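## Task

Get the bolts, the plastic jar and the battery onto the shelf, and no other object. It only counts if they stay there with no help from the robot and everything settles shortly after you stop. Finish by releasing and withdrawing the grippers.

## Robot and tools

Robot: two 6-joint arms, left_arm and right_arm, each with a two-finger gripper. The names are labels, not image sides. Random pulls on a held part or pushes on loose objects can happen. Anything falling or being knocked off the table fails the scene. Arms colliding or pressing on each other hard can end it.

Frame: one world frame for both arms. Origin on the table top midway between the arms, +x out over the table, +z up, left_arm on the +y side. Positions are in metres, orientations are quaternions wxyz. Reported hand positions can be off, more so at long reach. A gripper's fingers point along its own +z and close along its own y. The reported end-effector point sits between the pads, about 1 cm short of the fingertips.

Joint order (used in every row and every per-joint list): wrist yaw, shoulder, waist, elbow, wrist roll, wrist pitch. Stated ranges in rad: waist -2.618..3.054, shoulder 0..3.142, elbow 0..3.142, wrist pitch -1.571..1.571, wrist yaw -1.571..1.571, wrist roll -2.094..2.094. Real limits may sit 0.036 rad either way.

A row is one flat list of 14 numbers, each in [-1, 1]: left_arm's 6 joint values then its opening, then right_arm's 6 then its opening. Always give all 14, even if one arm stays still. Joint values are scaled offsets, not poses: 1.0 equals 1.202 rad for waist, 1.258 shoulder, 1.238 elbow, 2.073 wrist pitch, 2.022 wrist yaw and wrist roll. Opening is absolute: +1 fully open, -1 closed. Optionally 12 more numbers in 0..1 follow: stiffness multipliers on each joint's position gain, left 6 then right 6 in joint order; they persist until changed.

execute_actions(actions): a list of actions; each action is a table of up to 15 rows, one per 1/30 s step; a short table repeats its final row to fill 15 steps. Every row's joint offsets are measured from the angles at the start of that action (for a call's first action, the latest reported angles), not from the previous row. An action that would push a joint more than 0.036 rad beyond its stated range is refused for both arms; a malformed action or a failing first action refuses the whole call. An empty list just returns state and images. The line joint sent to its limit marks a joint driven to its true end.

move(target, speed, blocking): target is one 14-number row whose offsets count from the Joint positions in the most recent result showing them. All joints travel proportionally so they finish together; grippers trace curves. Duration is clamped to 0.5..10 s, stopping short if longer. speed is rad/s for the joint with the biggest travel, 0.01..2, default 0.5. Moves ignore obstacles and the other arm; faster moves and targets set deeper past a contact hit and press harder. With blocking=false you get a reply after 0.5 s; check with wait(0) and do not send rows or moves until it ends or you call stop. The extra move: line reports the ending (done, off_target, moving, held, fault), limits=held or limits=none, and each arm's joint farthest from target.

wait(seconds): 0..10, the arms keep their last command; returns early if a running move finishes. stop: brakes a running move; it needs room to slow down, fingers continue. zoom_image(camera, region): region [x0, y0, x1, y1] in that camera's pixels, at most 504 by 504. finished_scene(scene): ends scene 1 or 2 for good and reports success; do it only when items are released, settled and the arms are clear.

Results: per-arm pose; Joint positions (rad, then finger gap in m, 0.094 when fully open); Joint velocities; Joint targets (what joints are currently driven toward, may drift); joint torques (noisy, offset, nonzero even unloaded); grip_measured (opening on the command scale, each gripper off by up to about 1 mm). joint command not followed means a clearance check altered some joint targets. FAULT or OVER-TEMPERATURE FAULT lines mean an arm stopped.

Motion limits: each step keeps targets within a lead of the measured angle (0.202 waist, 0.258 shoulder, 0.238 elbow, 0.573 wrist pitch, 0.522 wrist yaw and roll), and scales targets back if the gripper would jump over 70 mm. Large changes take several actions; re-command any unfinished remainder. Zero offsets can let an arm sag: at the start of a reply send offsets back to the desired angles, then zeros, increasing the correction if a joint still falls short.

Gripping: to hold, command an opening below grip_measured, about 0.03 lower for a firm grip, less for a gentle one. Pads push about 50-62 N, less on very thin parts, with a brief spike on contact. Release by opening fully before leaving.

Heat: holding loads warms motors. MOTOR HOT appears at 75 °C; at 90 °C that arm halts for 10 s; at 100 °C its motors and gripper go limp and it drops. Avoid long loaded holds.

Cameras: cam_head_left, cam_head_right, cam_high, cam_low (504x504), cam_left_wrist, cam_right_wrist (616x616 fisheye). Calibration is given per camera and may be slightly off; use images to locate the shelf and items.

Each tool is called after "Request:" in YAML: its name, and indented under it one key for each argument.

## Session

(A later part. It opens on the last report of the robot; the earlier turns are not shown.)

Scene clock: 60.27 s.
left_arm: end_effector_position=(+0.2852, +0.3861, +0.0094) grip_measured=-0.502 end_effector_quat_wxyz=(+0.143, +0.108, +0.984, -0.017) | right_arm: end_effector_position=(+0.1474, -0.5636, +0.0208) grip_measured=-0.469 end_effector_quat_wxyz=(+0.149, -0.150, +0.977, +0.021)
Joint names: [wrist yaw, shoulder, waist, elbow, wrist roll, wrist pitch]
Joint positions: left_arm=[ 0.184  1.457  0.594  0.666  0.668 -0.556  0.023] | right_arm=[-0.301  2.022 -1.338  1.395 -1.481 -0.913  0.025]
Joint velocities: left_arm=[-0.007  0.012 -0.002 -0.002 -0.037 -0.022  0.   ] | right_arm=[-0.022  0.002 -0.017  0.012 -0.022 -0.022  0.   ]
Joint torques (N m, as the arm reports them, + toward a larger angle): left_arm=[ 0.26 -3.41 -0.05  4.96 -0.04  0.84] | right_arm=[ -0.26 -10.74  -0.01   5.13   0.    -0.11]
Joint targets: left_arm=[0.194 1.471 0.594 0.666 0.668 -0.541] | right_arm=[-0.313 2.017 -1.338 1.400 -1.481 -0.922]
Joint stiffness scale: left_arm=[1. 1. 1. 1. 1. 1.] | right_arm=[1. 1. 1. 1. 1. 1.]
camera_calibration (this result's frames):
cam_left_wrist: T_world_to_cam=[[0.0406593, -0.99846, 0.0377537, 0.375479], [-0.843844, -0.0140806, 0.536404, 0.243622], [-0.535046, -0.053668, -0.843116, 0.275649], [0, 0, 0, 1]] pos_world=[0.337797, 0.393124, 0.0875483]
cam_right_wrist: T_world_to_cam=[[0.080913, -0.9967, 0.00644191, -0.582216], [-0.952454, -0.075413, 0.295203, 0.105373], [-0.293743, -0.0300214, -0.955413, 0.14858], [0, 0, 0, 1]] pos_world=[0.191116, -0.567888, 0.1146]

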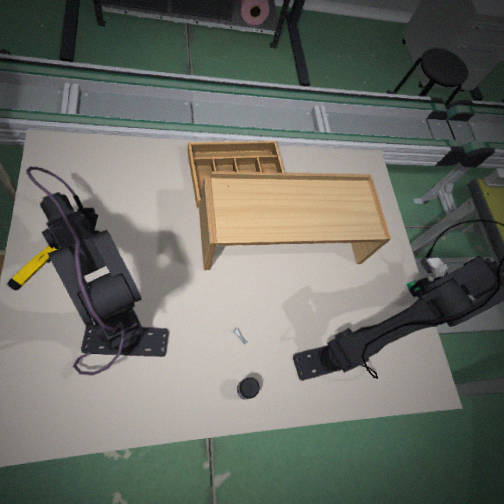

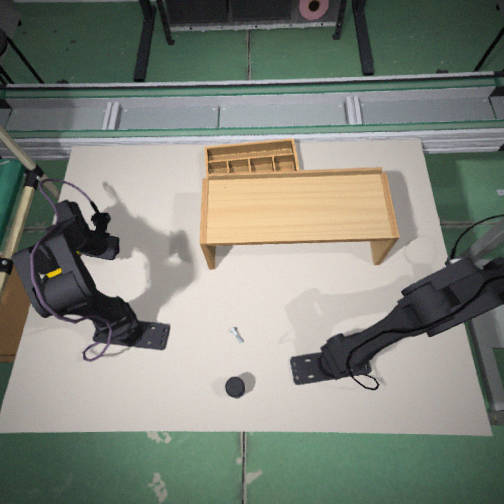

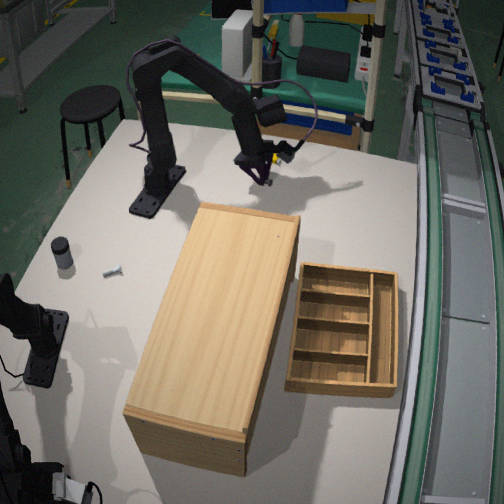

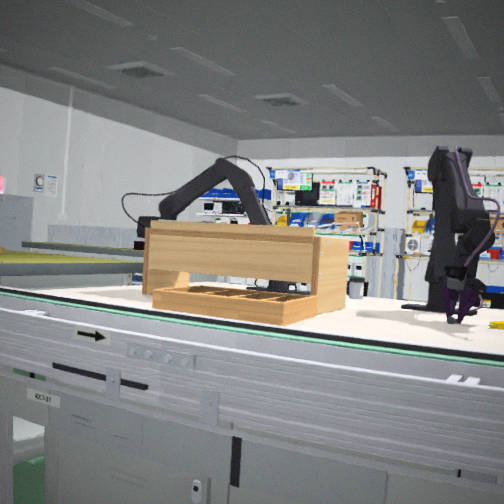

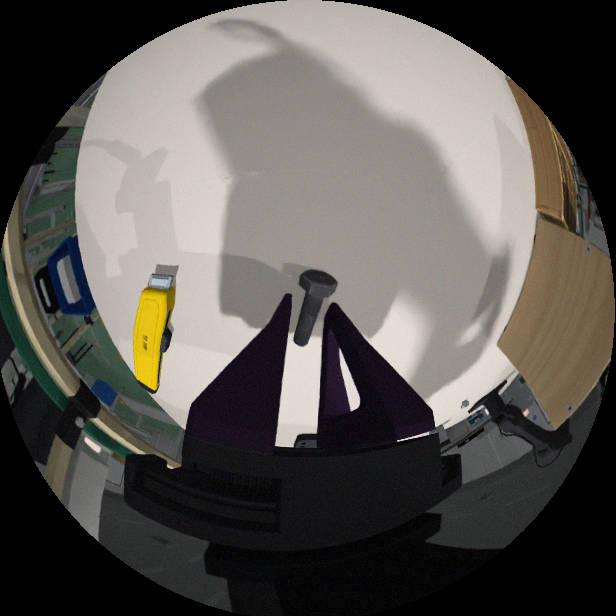

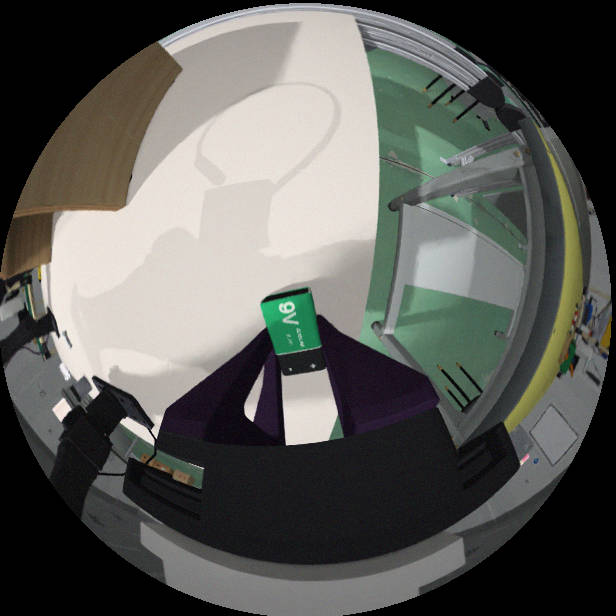

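Request:
execute_actions:
  actions: []

Scene clock: 76.37 s.
left_arm: end_effector_position=(+0.2855, +0.3862, +0.0095) grip_measured=-0.502 end_effector_quat_wxyz=(+0.144, +0.108, +0.984, -0.017) | right_arm: end_effector_position=(+0.1474, -0.5636, +0.0208) grip_measured=-0.469 end_effector_quat_wxyz=(+0.149, -0.150, +0.977, +0.021)
Joint names: [wrist yaw, shoulder, waist, elbow, wrist roll, wrist pitch]
Joint positions: left_arm=[ 0.184  1.457  0.594  0.666  0.668 -0.554  0.023] | right_arm=[-0.301  2.022 -1.338  1.395 -1.481 -0.913  0.025]
Joint velocities: left_arm=[-0.022 -0.007 -0.012  0.012  0.081  0.022  0.   ] | right_arm=[ 0.037  0.002  0.017 -0.002 -0.007  0.007  0.   ]
Joint torques (N m, as the arm reports them, + toward a larger angle): left_arm=[ 0.21 -3.42  0.11  4.88  0.    0.88] | right_arm=[ -0.26 -10.76  -0.01   5.14   0.01  -0.12]
Joint targets: left_arm=[0.194 1.471 0.594 0.666 0.668 -0.541] | right_arm=[-0.313 2.017 -1.338 1.400 -1.481 -0.922]
Joint stiffness scale: left_arm=[1. 1. 1. 1. 1. 1.] | right_arm=[1. 1. 1. 1. 1. 1.]
camera_calibration (this result's frames):
cam_left_wrist: T_world_to_cam=[[0.0406084, -0.998485, 0.0371193, 0.375658], [-0.844573, -0.0144507, 0.535246, 0.244217], [-0.533899, -0.0530854, -0.84388, 0.275357], [0, 0, 0, 1]] pos_world=[0.338017, 0.393236, 0.0877078]
cam_right_wrist: T_world_to_cam=[[0.080913, -0.9967, 0.00644191, -0.582216], [-0.952454, -0.075413, 0.295203, 0.105373], [-0.293743, -0.0300214, -0.955413, 0.14858], [0, 0, 0, 1]] pos_world=[0.191116, -0.567888, 0.1146]

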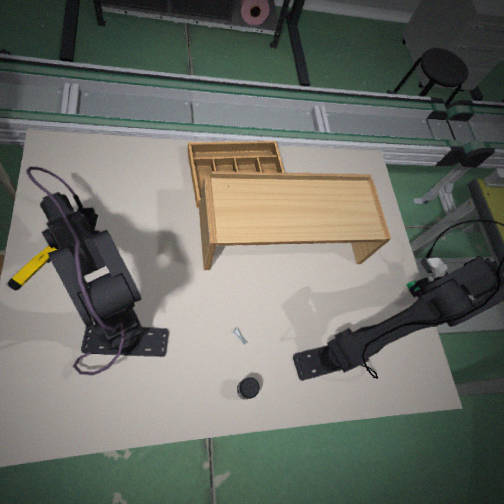

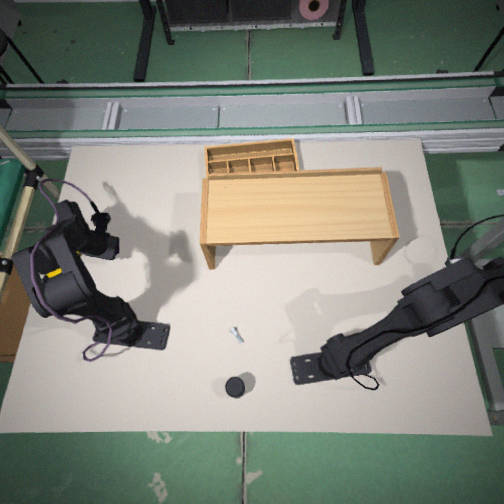

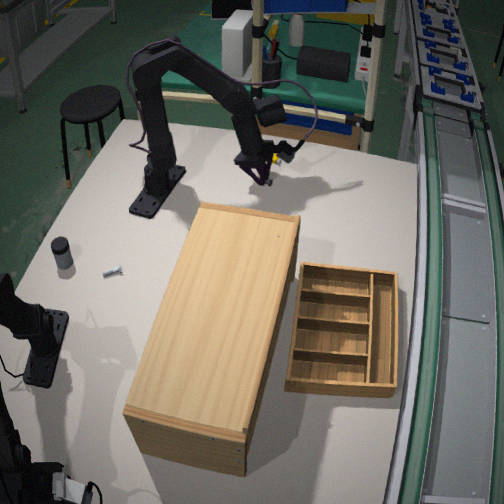

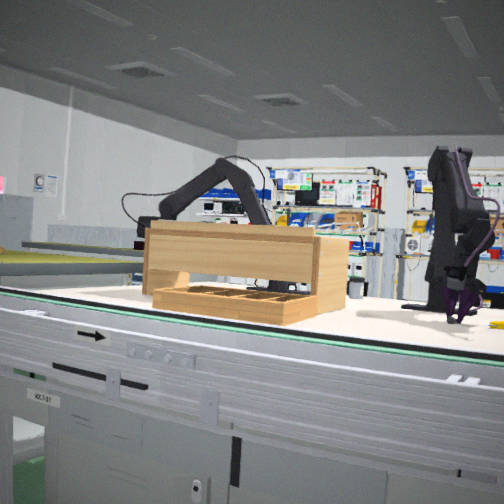

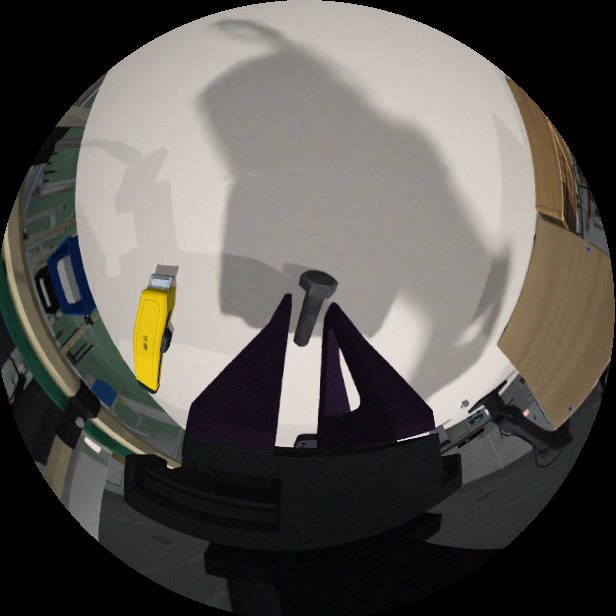

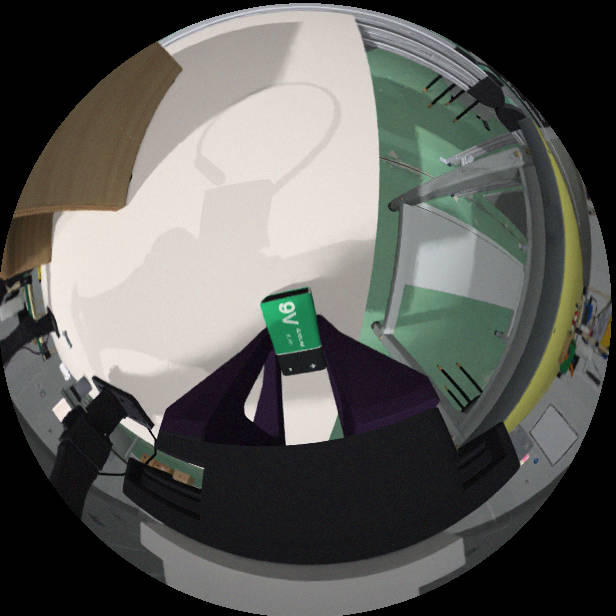

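Request:
execute_actions:
  actions:
    - [[0.005,0,0,0,0,0.006,-0.54,-0.006,-0.004,0,0.004,0,-0.004,-0.51],[0.005,0,0,0,0,0.006,-0.58,-0.006,-0.004,0,0.004,0,-0.004,-0.51],[0.005,0,0,0,0,0.006,-0.62,-0.006,-0.004,0,0.004,0,-0.004,-0.51],[0.005,0,0,0,0,0.006,-0.66,-0.006,-0.004,0,0.004,0,-0.004,-0.51],[0.005,0,0,0,0,0.006,-0.70,-0.006,-0.004,0,0.004,0,-0.004,-0.51],[0.005,0,0,0,0,0.006,-0.73,-0.006,-0.004,0,0.004,0,-0.004,-0.51],[0.005,0,0,0,0,0.006,-0.76,-0.006,-0.004,0,0.004,0,-0.004,-0.51],[0.005,0,0,0,0,0.006,-0.79,-0.006,-0.004,0,0.004,0,-0.004,-0.51],[0.005,0,0,0,0,0.006,-0.81,-0.006,-0.004,0,0.004,0,-0.004,-0.51],[0.005,0,0,0,0,0.006,-0.83,-0.006,-0.004,0,0.004,0,-0.004,-0.51],[0.005,0,0,0,0,0.006,-0.85,-0.006,-0.004,0,0.004,0,-0.004,-0.51],[0.005,0,0,0,0,0.006,-0.87,-0.006,-0.004,0,0.004,0,-0.004,-0.51],[0.005,0,0,0,0,0.006,-0.88,-0.006,-0.004,0,0.004,0,-0.004,-0.51]]

Request:
wait:
  seconds: 0.4

Scene clock: 82.60 s.
left_arm: end_effector_position=(+0.2856, +0.3863, +0.0095) grip_measured=-0.848 end_effector_quat_wxyz=(+0.144, +0.108, +0.984, -0.017) | right_arm: end_effector_position=(+0.1474, -0.5636, +0.0208) grip_measured=-0.469 end_effector_quat_wxyz=(+0.149, -0.150, +0.977, +0.021)
Joint names: [wrist yaw, shoulder, waist, elbow, wrist roll, wrist pitch]
Joint positions: left_arm=[ 0.184  1.457  0.594  0.666  0.668 -0.554  0.007] | right_arm=[-0.301  2.022 -1.338  1.395 -1.481 -0.913  0.025]
Joint velocities: left_arm=[-0.051  0.002  0.017 -0.022 -0.051 -0.081 -0.001] | right_arm=[-0.037 -0.002 -0.017 -0.007 -0.11  -0.037 -0.001]
Joint torques (N m, as the arm reports them, + toward a larger angle): left_arm=[ 0.24 -4.54 -0.05  4.97 -0.03  0.9 ] | right_arm=[ -0.26 -10.75  -0.01   5.13   0.01  -0.12]
Joint targets: left_arm=[0.194 1.457 0.594 0.666 0.668 -0.542] | right_arm=[-0.313 2.017 -1.338 1.400 -1.481 -0.922]
Joint stiffness scale: left_arm=[1. 1. 1. 1. 1. 1.] | right_arm=[1. 1. 1. 1. 1. 1.]
camera_calibration (this result's frames):
cam_left_wrist: T_world_to_cam=[[0.0405958, -0.998492, 0.0369607, 0.375703], [-0.844755, -0.0145431, 0.534956, 0.244366], [-0.533612, -0.0529397, -0.844071, 0.275283], [0, 0, 0, 1]] pos_world=[0.338072, 0.393263, 0.0877478]
cam_right_wrist: T_world_to_cam=[[0.080913, -0.9967, 0.00644191, -0.582216], [-0.952454, -0.075413, 0.295203, 0.105373], [-0.293743, -0.0300214, -0.955413, 0.14858], [0, 0, 0, 1]] pos_world=[0.191116, -0.567888, 0.1146]

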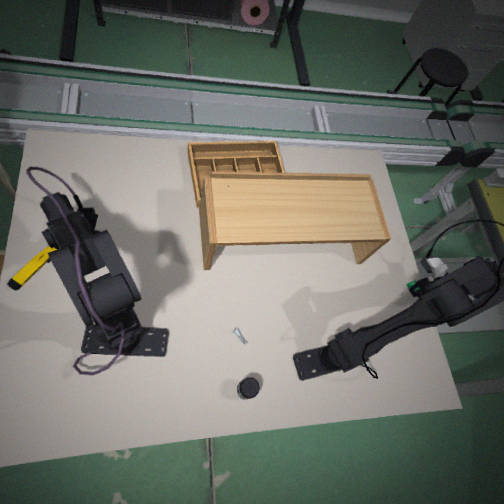

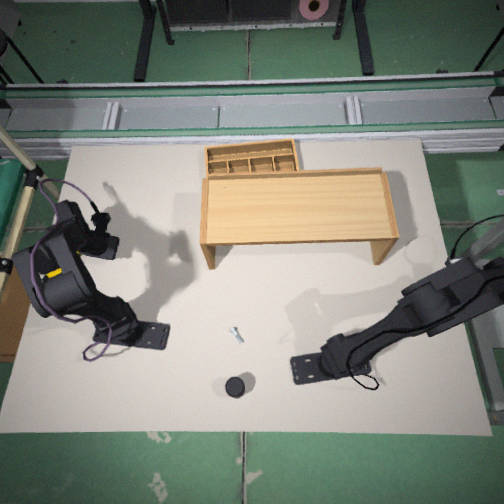

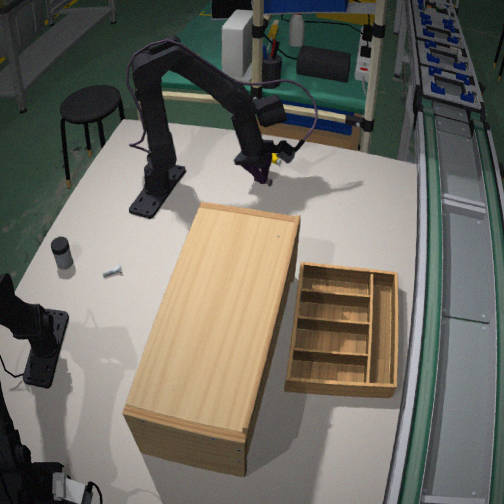

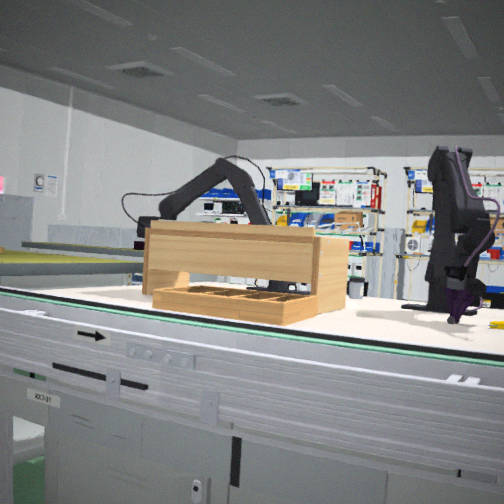

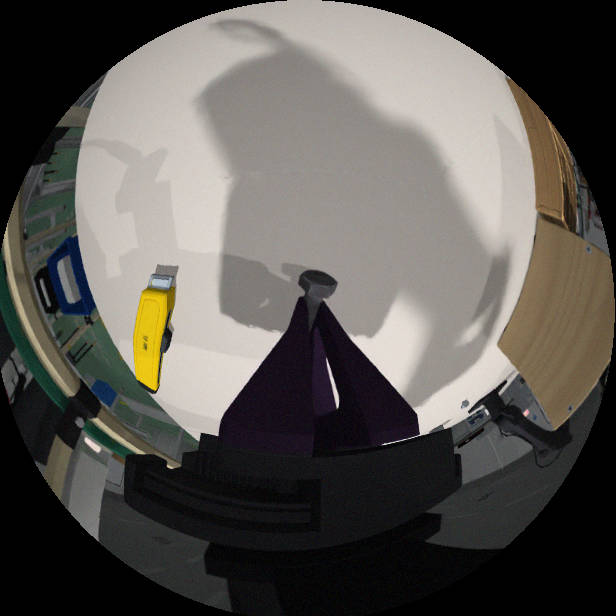

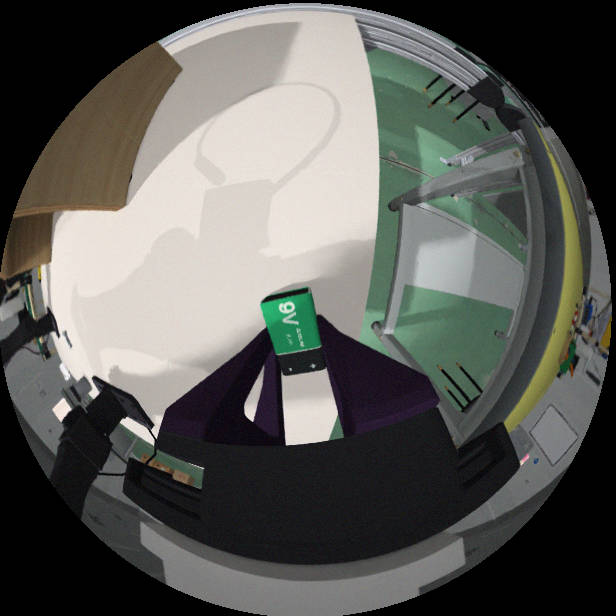

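Scene clock: 83.00 s.
left_arm: end_effector_position=(+0.2856, +0.3863, +0.0095) grip_measured=-0.848 end_effector_quat_wxyz=(+0.144, +0.108, +0.984, -0.017) | right_arm: end_effector_position=(+0.1474, -0.5636, +0.0208) grip_measured=-0.469 end_effector_quat_wxyz=(+0.149, -0.150, +0.977, +0.021)
Joint names: [wrist yaw, shoulder, waist, elbow, wrist roll, wrist pitch]
Joint positions: left_arm=[ 0.184  1.457  0.594  0.666  0.668 -0.554  0.007] | right_arm=[-0.301  2.022 -1.338  1.395 -1.481 -0.913  0.025]
Joint velocities: left_arm=[ 0.037  0.012  0.002 -0.002 -0.022  0.022  0.001] | right_arm=[ 0.066 -0.002 -0.007 -0.017 -0.007 -0.037 -0.   ]
Joint torques (N m, as the arm reports them, + toward a larger angle): left_arm=[ 0.24 -4.53 -0.21  4.91 -0.01  0.88] | right_arm=[ -0.26 -10.72   0.     5.13   0.01  -0.12]
Joint targets: left_arm=[0.194 1.457 0.594 0.666 0.668 -0.542] | right_arm=[-0.313 2.017 -1.338 1.400 -1.481 -0.922]
Joint stiffness scale: left_arm=[1. 1. 1. 1. 1. 1.] | right_arm=[1. 1. 1. 1. 1. 1.]
wait: 0.40 s; at rest by 0.17 s
camera_calibration (this result's frames):
cam_left_wrist: T_world_to_cam=[[0.0405958, -0.998492, 0.0369607, 0.375703], [-0.844755, -0.0145431, 0.534956, 0.244366], [-0.533612, -0.0529397, -0.844071, 0.275283], [0, 0, 0, 1]] pos_world=[0.338072, 0.393263, 0.0877478]
cam_right_wrist: T_world_to_cam=[[0.080913, -0.9967, 0.00644191, -0.582216], [-0.952454, -0.075413, 0.295203, 0.105373], [-0.293743, -0.0300214, -0.955413, 0.14858], [0, 0, 0, 1]] pos_world=[0.191116, -0.567888, 0.1146]

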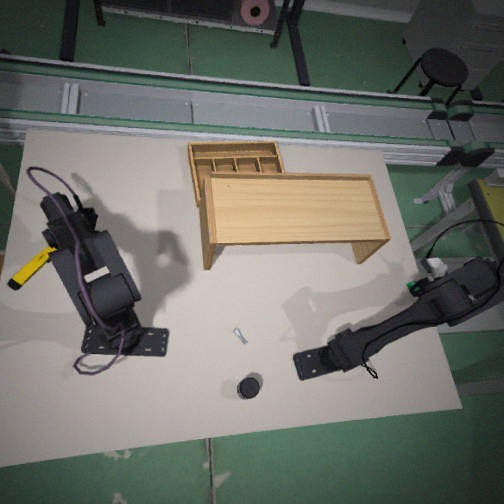

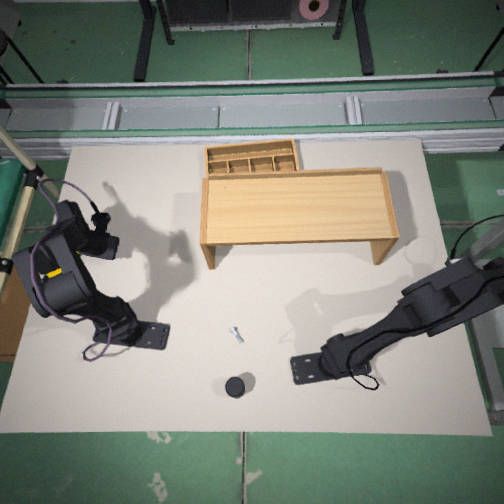

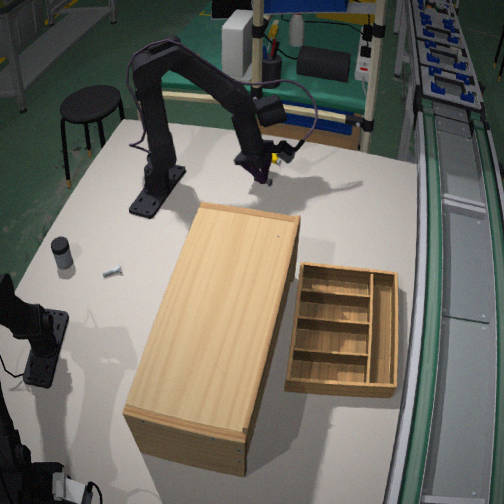

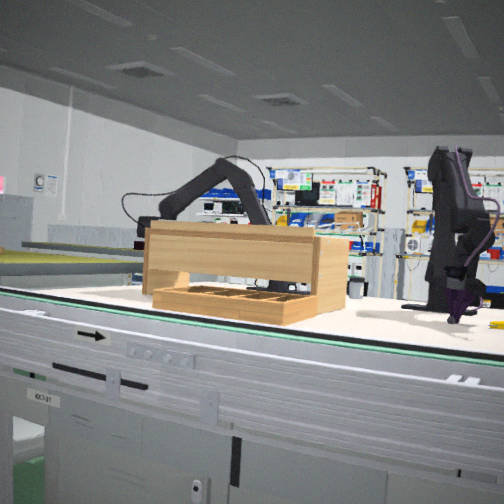

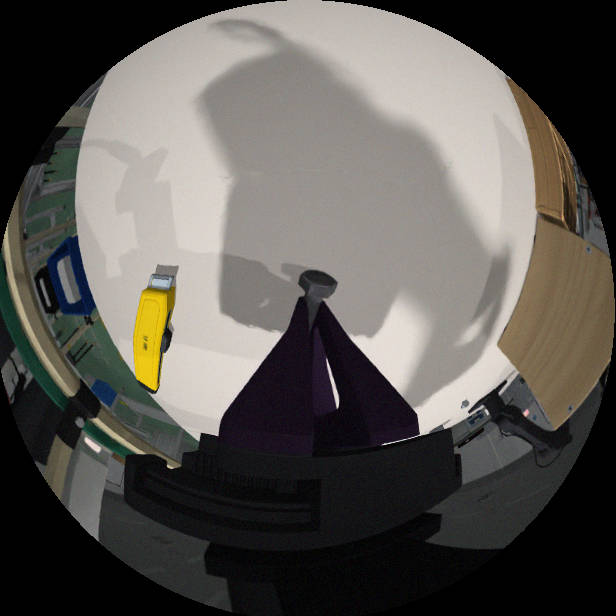

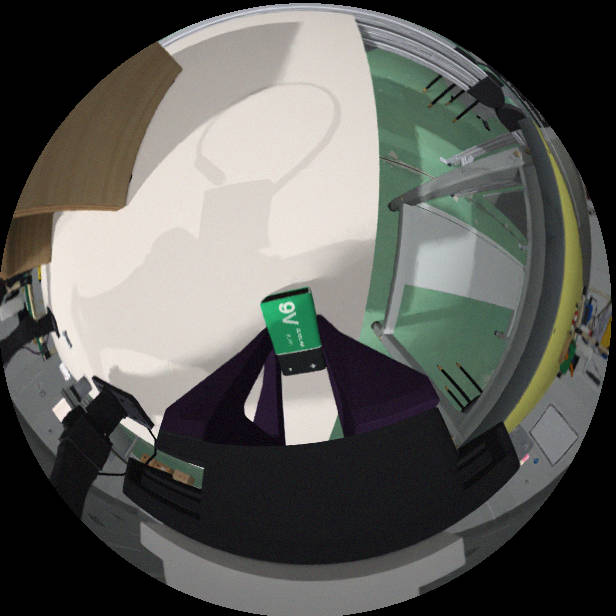

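Request:
move:
  target: [-0.097,0.104,-0.69,0.869,-0.334,-0.414,-0.885,0.155,-0.2,0.2,0.53,0.737,-0.281,-0.51]
  speed: 1.1

Scene clock: 100.43 s.
left_arm: end_effector_position=(+0.3502, +0.1847, +0.2409) grip_measured=-0.848 end_effector_quat_wxyz=(+0.153, +0.174, +0.972, -0.025) | right_arm: end_effector_position=(+0.1760, -0.5436, +0.2558) grip_measured=-0.469 end_effector_quat_wxyz=(+0.140, +0.452, +0.878, -0.072)
Joint names: [wrist yaw, shoulder, waist, elbow, wrist roll, wrist pitch]
Joint positions: left_arm=[-0.004  1.572 -0.228  1.717  0.003 -1.404  0.007] | right_arm=[ 0.001  1.791 -1.106  2.027  0.001 -1.491  0.025]
Joint velocities: left_arm=[-0.037  0.017 -0.007  0.012 -0.051  0.007 -0.   ] | right_arm=[-0.066 -0.002  0.002  0.007 -0.051 -0.007 -0.001]
Joint torques (N m, as the arm reports them, + toward a larger angle): left_arm=[-0.06 -4.63 -0.53  6.83 -0.12  0.78] | right_arm=[  0.14 -10.15   0.83   6.64   0.08   0.41]
Joint targets: left_arm=[-0.012 1.588 -0.236 1.741 -0.007 -1.412] | right_arm=[0.012 1.771 -1.098 2.052 0.009 -1.496]
Joint stiffness scale: left_arm=[1. 1. 1. 1. 1. 1.] | right_arm=[1. 1. 1. 1. 1. 1.]
move: off_target (left_arm, right_arm); limits=none; left_arm: farthest joint: the elbow, 0.025 radians from its target (1.076 radians at the start); right_arm: farthest joint: the elbow, 0.024 radians from its target (0.656 radians at the start)
camera_calibration (this result's frames):
cam_left_wrist: T_world_to_cam=[[-0.0944366, -0.994845, 0.0369537, 0.209833], [-0.850971, 0.099932, 0.515618, 0.157996], [-0.516653, 0.0172467, -0.856021, 0.478404], [0, 0, 0, 1]] pos_world=[0.401435, 0.184711, 0.320304]
cam_right_wrist: T_world_to_cam=[[-0.922255, -0.386581, 0.000233203, -0.0563234], [-0.370684, 0.884501, 0.283286, 0.487274], [-0.109719, 0.261176, -0.959035, 0.509016], [0, 0, 0, 1]] pos_world=[0.184529, -0.585711, 0.350139]

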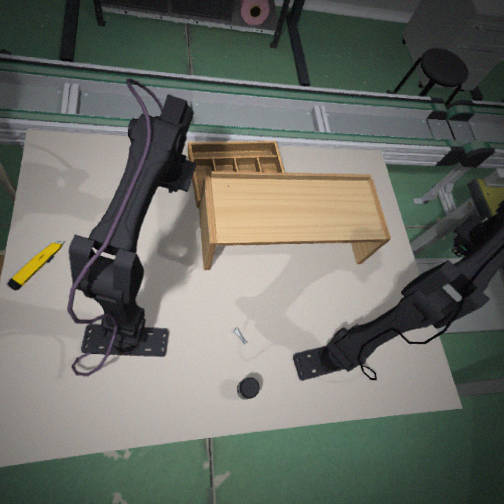

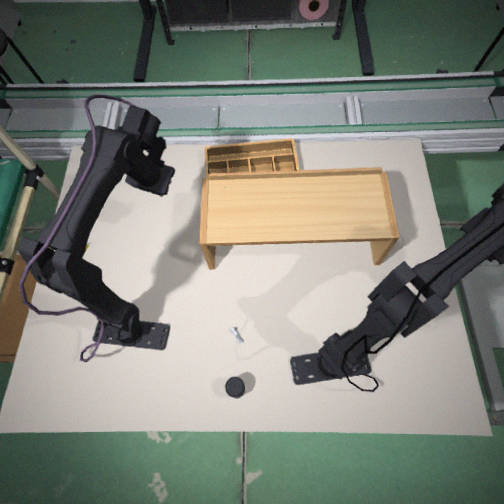

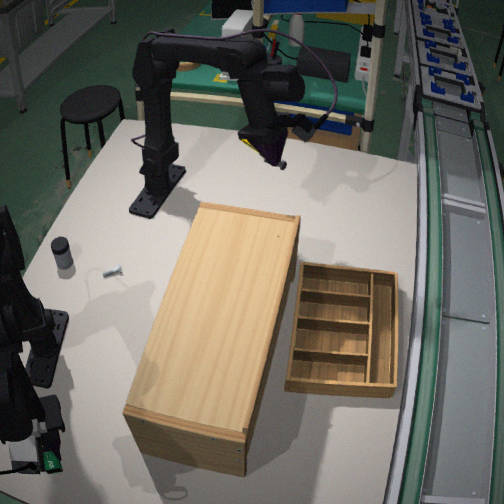

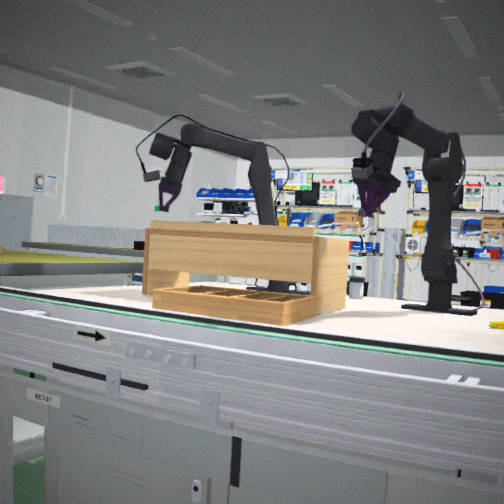

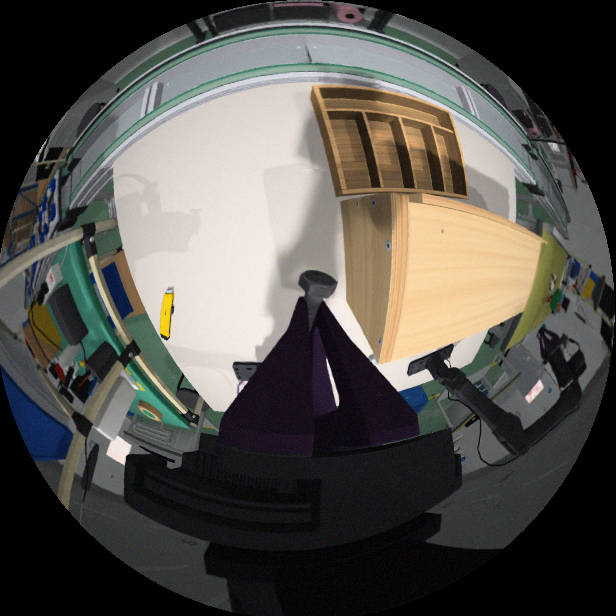

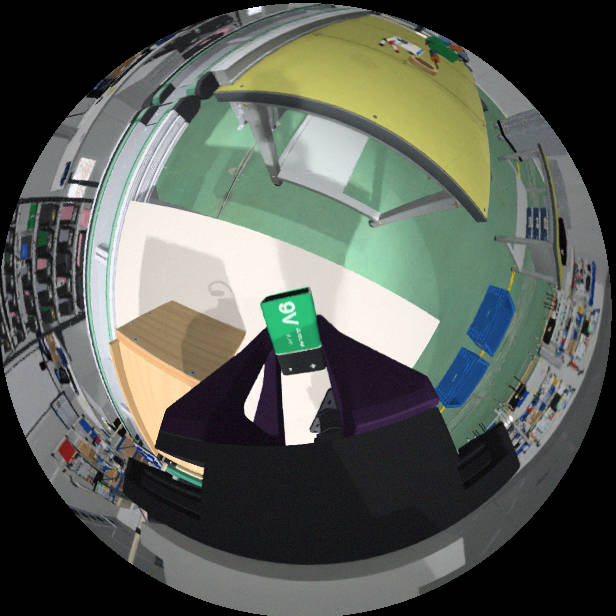

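Request:
move:
  target: [0,0.285,-0.295,0.293,0,-0.008,-0.885,0,-0.036,0.586,-0.092,0,0.041,-0.51]
  speed: 0.8

Scene clock: 108.60 s.
left_arm: end_effector_position=(+0.3585, +0.0290, +0.2147) grip_measured=-0.848 end_effector_quat_wxyz=(+0.129, +0.342, +0.930, -0.045) | right_arm: end_effector_position=(+0.3224, -0.3256, +0.2299) grip_measured=-0.469 end_effector_quat_wxyz=(+0.140, +0.121, +0.983, -0.016)
Joint names: [wrist yaw, shoulder, waist, elbow, wrist roll, wrist pitch]
Joint positions: left_arm=[-0.004  1.93  -0.579  2.046  0.003 -1.412  0.007] | right_arm=[-0.003  1.777 -0.399  1.909  0.002 -1.42   0.025]
Joint velocities: left_arm=[ 0.007  0.007  0.012  0.002 -0.007 -0.007 -0.   ] | right_arm=[-0.022 -0.007 -0.017  0.002 -0.022  0.037  0.   ]
Joint torques (N m, as the arm reports them, + toward a larger angle): left_arm=[ 0.02 -9.28 -0.24  7.58  0.01  0.72] | right_arm=[  0.06 -11.29  -0.23   5.46   0.01   0.55]
Joint targets: left_arm=[-0.003 1.930 -0.583 2.080 0.003 -1.420] | right_arm=[0.001 1.745 -0.401 1.913 0.001 -1.406]
Joint stiffness scale: left_arm=[1. 1. 1. 1. 1. 1.] | right_arm=[1. 1. 1. 1. 1. 1.]
move: off_target (left_arm, right_arm); limits=none; left_arm: farthest joint: the elbow, 0.034 radians from its target (0.363 radians at the start); right_arm: farthest joint: the shoulder, 0.032 radians from its target (0.045 radians at the start)
camera_calibration (this result's frames):
cam_left_wrist: T_world_to_cam=[[-0.429795, -0.902507, 0.0275212, 0.176297], [-0.749754, 0.373702, 0.546092, 0.143331], [-0.503136, 0.214073, -0.837273, 0.44836], [0, 0, 0, 1]] pos_world=[0.408821, 0.00956455, 0.292276]
cam_right_wrist: T_world_to_cam=[[-0.449707, -0.893168, 0.00382849, -0.155226], [-0.846835, 0.427733, 0.316094, 0.353247], [-0.283962, 0.138907, -0.94872, 0.457222], [0, 0, 0, 1]] pos_world=[0.359169, -0.35325, 0.322711]

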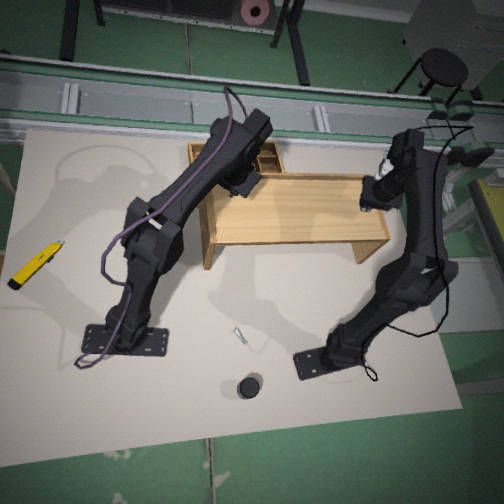

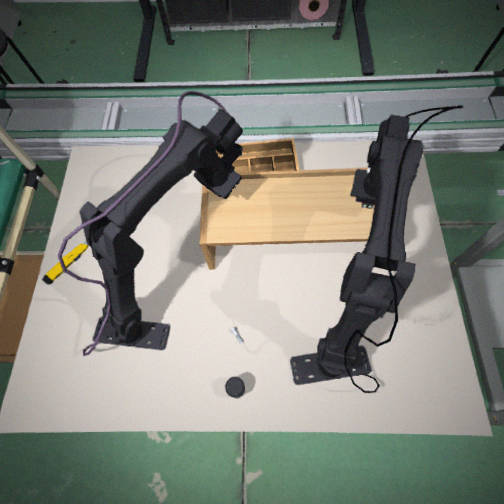

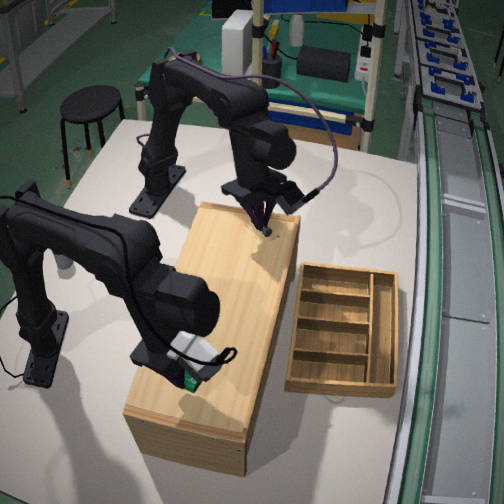

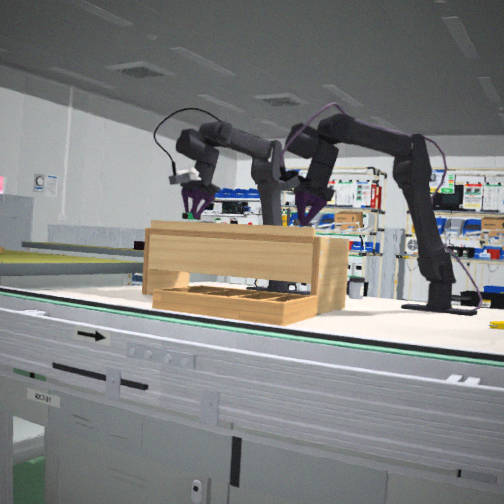

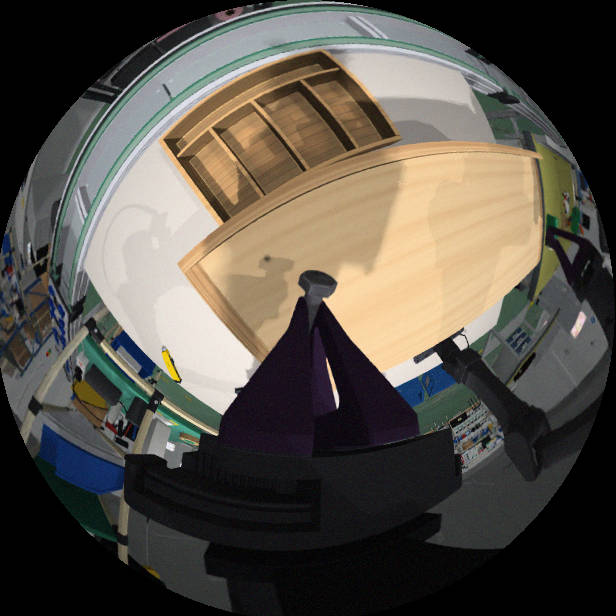

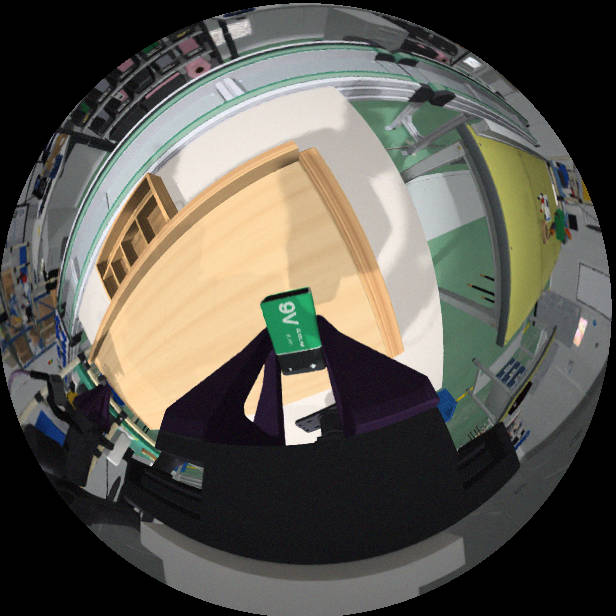

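Request:
move:
  target: [0,-0.004,-0.03,-0.083,0,0.062,-0.885,0,-0.02,0,-0.097,0,0.07,-0.51]
  speed: 0.17

Scene clock: 112.37 s.
left_arm: end_effector_position=(+0.3603, +0.0138, +0.1930) grip_measured=-0.848 end_effector_quat_wxyz=(+0.136, +0.353, +0.924, -0.050) | right_arm: end_effector_position=(+0.3348, -0.3287, +0.2036) grip_measured=-0.469 end_effector_quat_wxyz=(+0.148, +0.121, +0.982, -0.017)
Joint names: [wrist yaw, shoulder, waist, elbow, wrist roll, wrist pitch]
Joint positions: left_arm=[-0.004  1.93  -0.604  1.951  0.003 -1.3    0.007] | right_arm=[-0.003  1.777 -0.399  1.794  0.002 -1.289  0.025]
Joint velocities: left_arm=[ 0.066  0.017 -0.012  0.022  0.007  0.007  0.001] | right_arm=[-0.051  0.007 -0.002  0.002  0.037 -0.007 -0.001]
Joint torques (N m, as the arm reports them, + toward a larger angle): left_arm=[  0.02 -10.08  -0.84   4.87   0.     1.07] | right_arm=[  0.03 -10.98   0.01   4.97   0.01   0.54]
Joint targets: left_arm=[-0.004 1.925 -0.615 1.943 0.003 -1.284] | right_arm=[-0.003 1.752 -0.399 1.788 0.002 -1.275]
Joint stiffness scale: left_arm=[1. 1. 1. 1. 1. 1.] | right_arm=[1. 1. 1. 1. 1. 1.]
move: off_target (right_arm); limits=none; left_arm: farthest joint: the wrist pitch, 0.017 radians from its target (0.129 radians at the start); right_arm: farthest joint: the shoulder, 0.025 radians from its target (0.025 radians at the start)
camera_calibration (this result's frames):
cam_left_wrist: T_world_to_cam=[[-0.452061, -0.891423, 0.0317081, 0.171021], [-0.747016, 0.397777, 0.532673, 0.163471], [-0.487449, 0.217114, -0.845727, 0.430197], [0, 0, 0, 1]] pos_world=[0.409126, -0.00597481, 0.27133]
cam_right_wrist: T_world_to_cam=[[-0.449739, -0.89316, 0.000197483, -0.151534], [-0.851746, 0.428952, 0.30088, 0.378558], [-0.268818, 0.135149, -0.953662, 0.430959], [0, 0, 0, 1]] pos_world=[0.370134, -0.355972, 0.297119]

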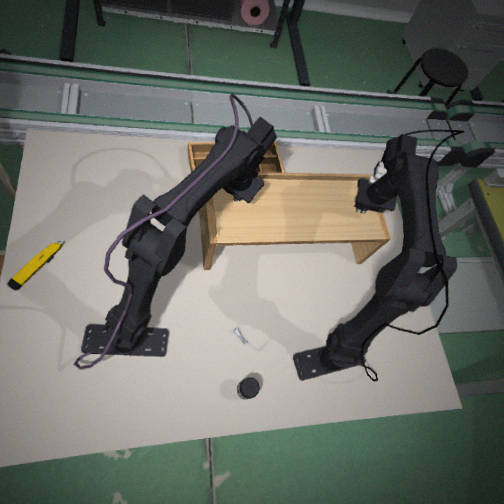

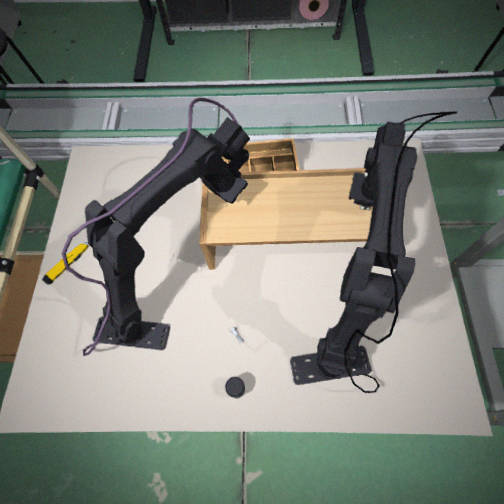

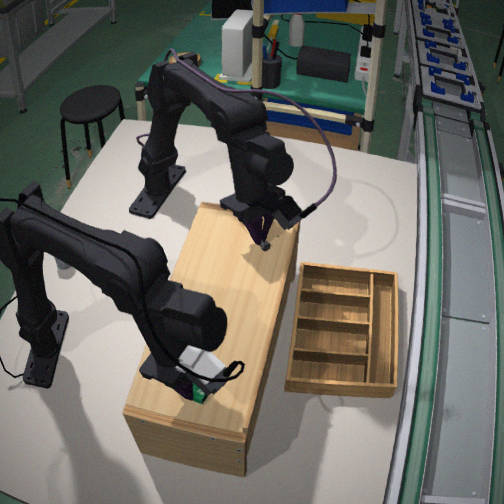

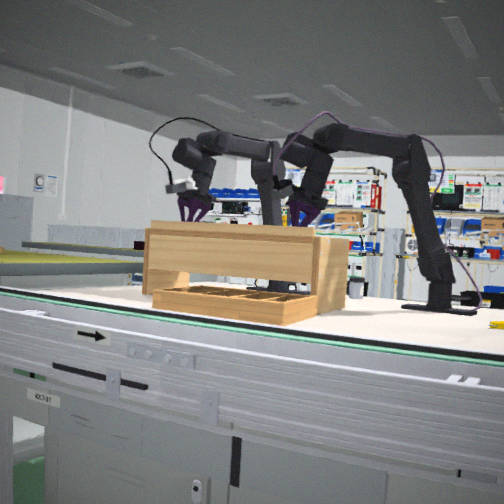

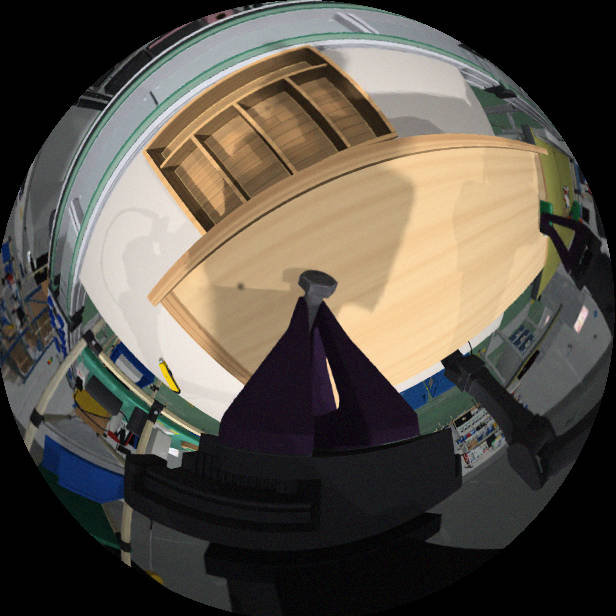

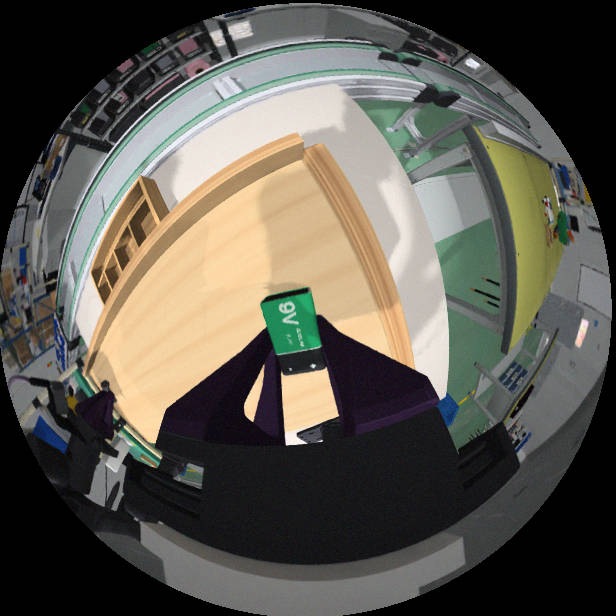

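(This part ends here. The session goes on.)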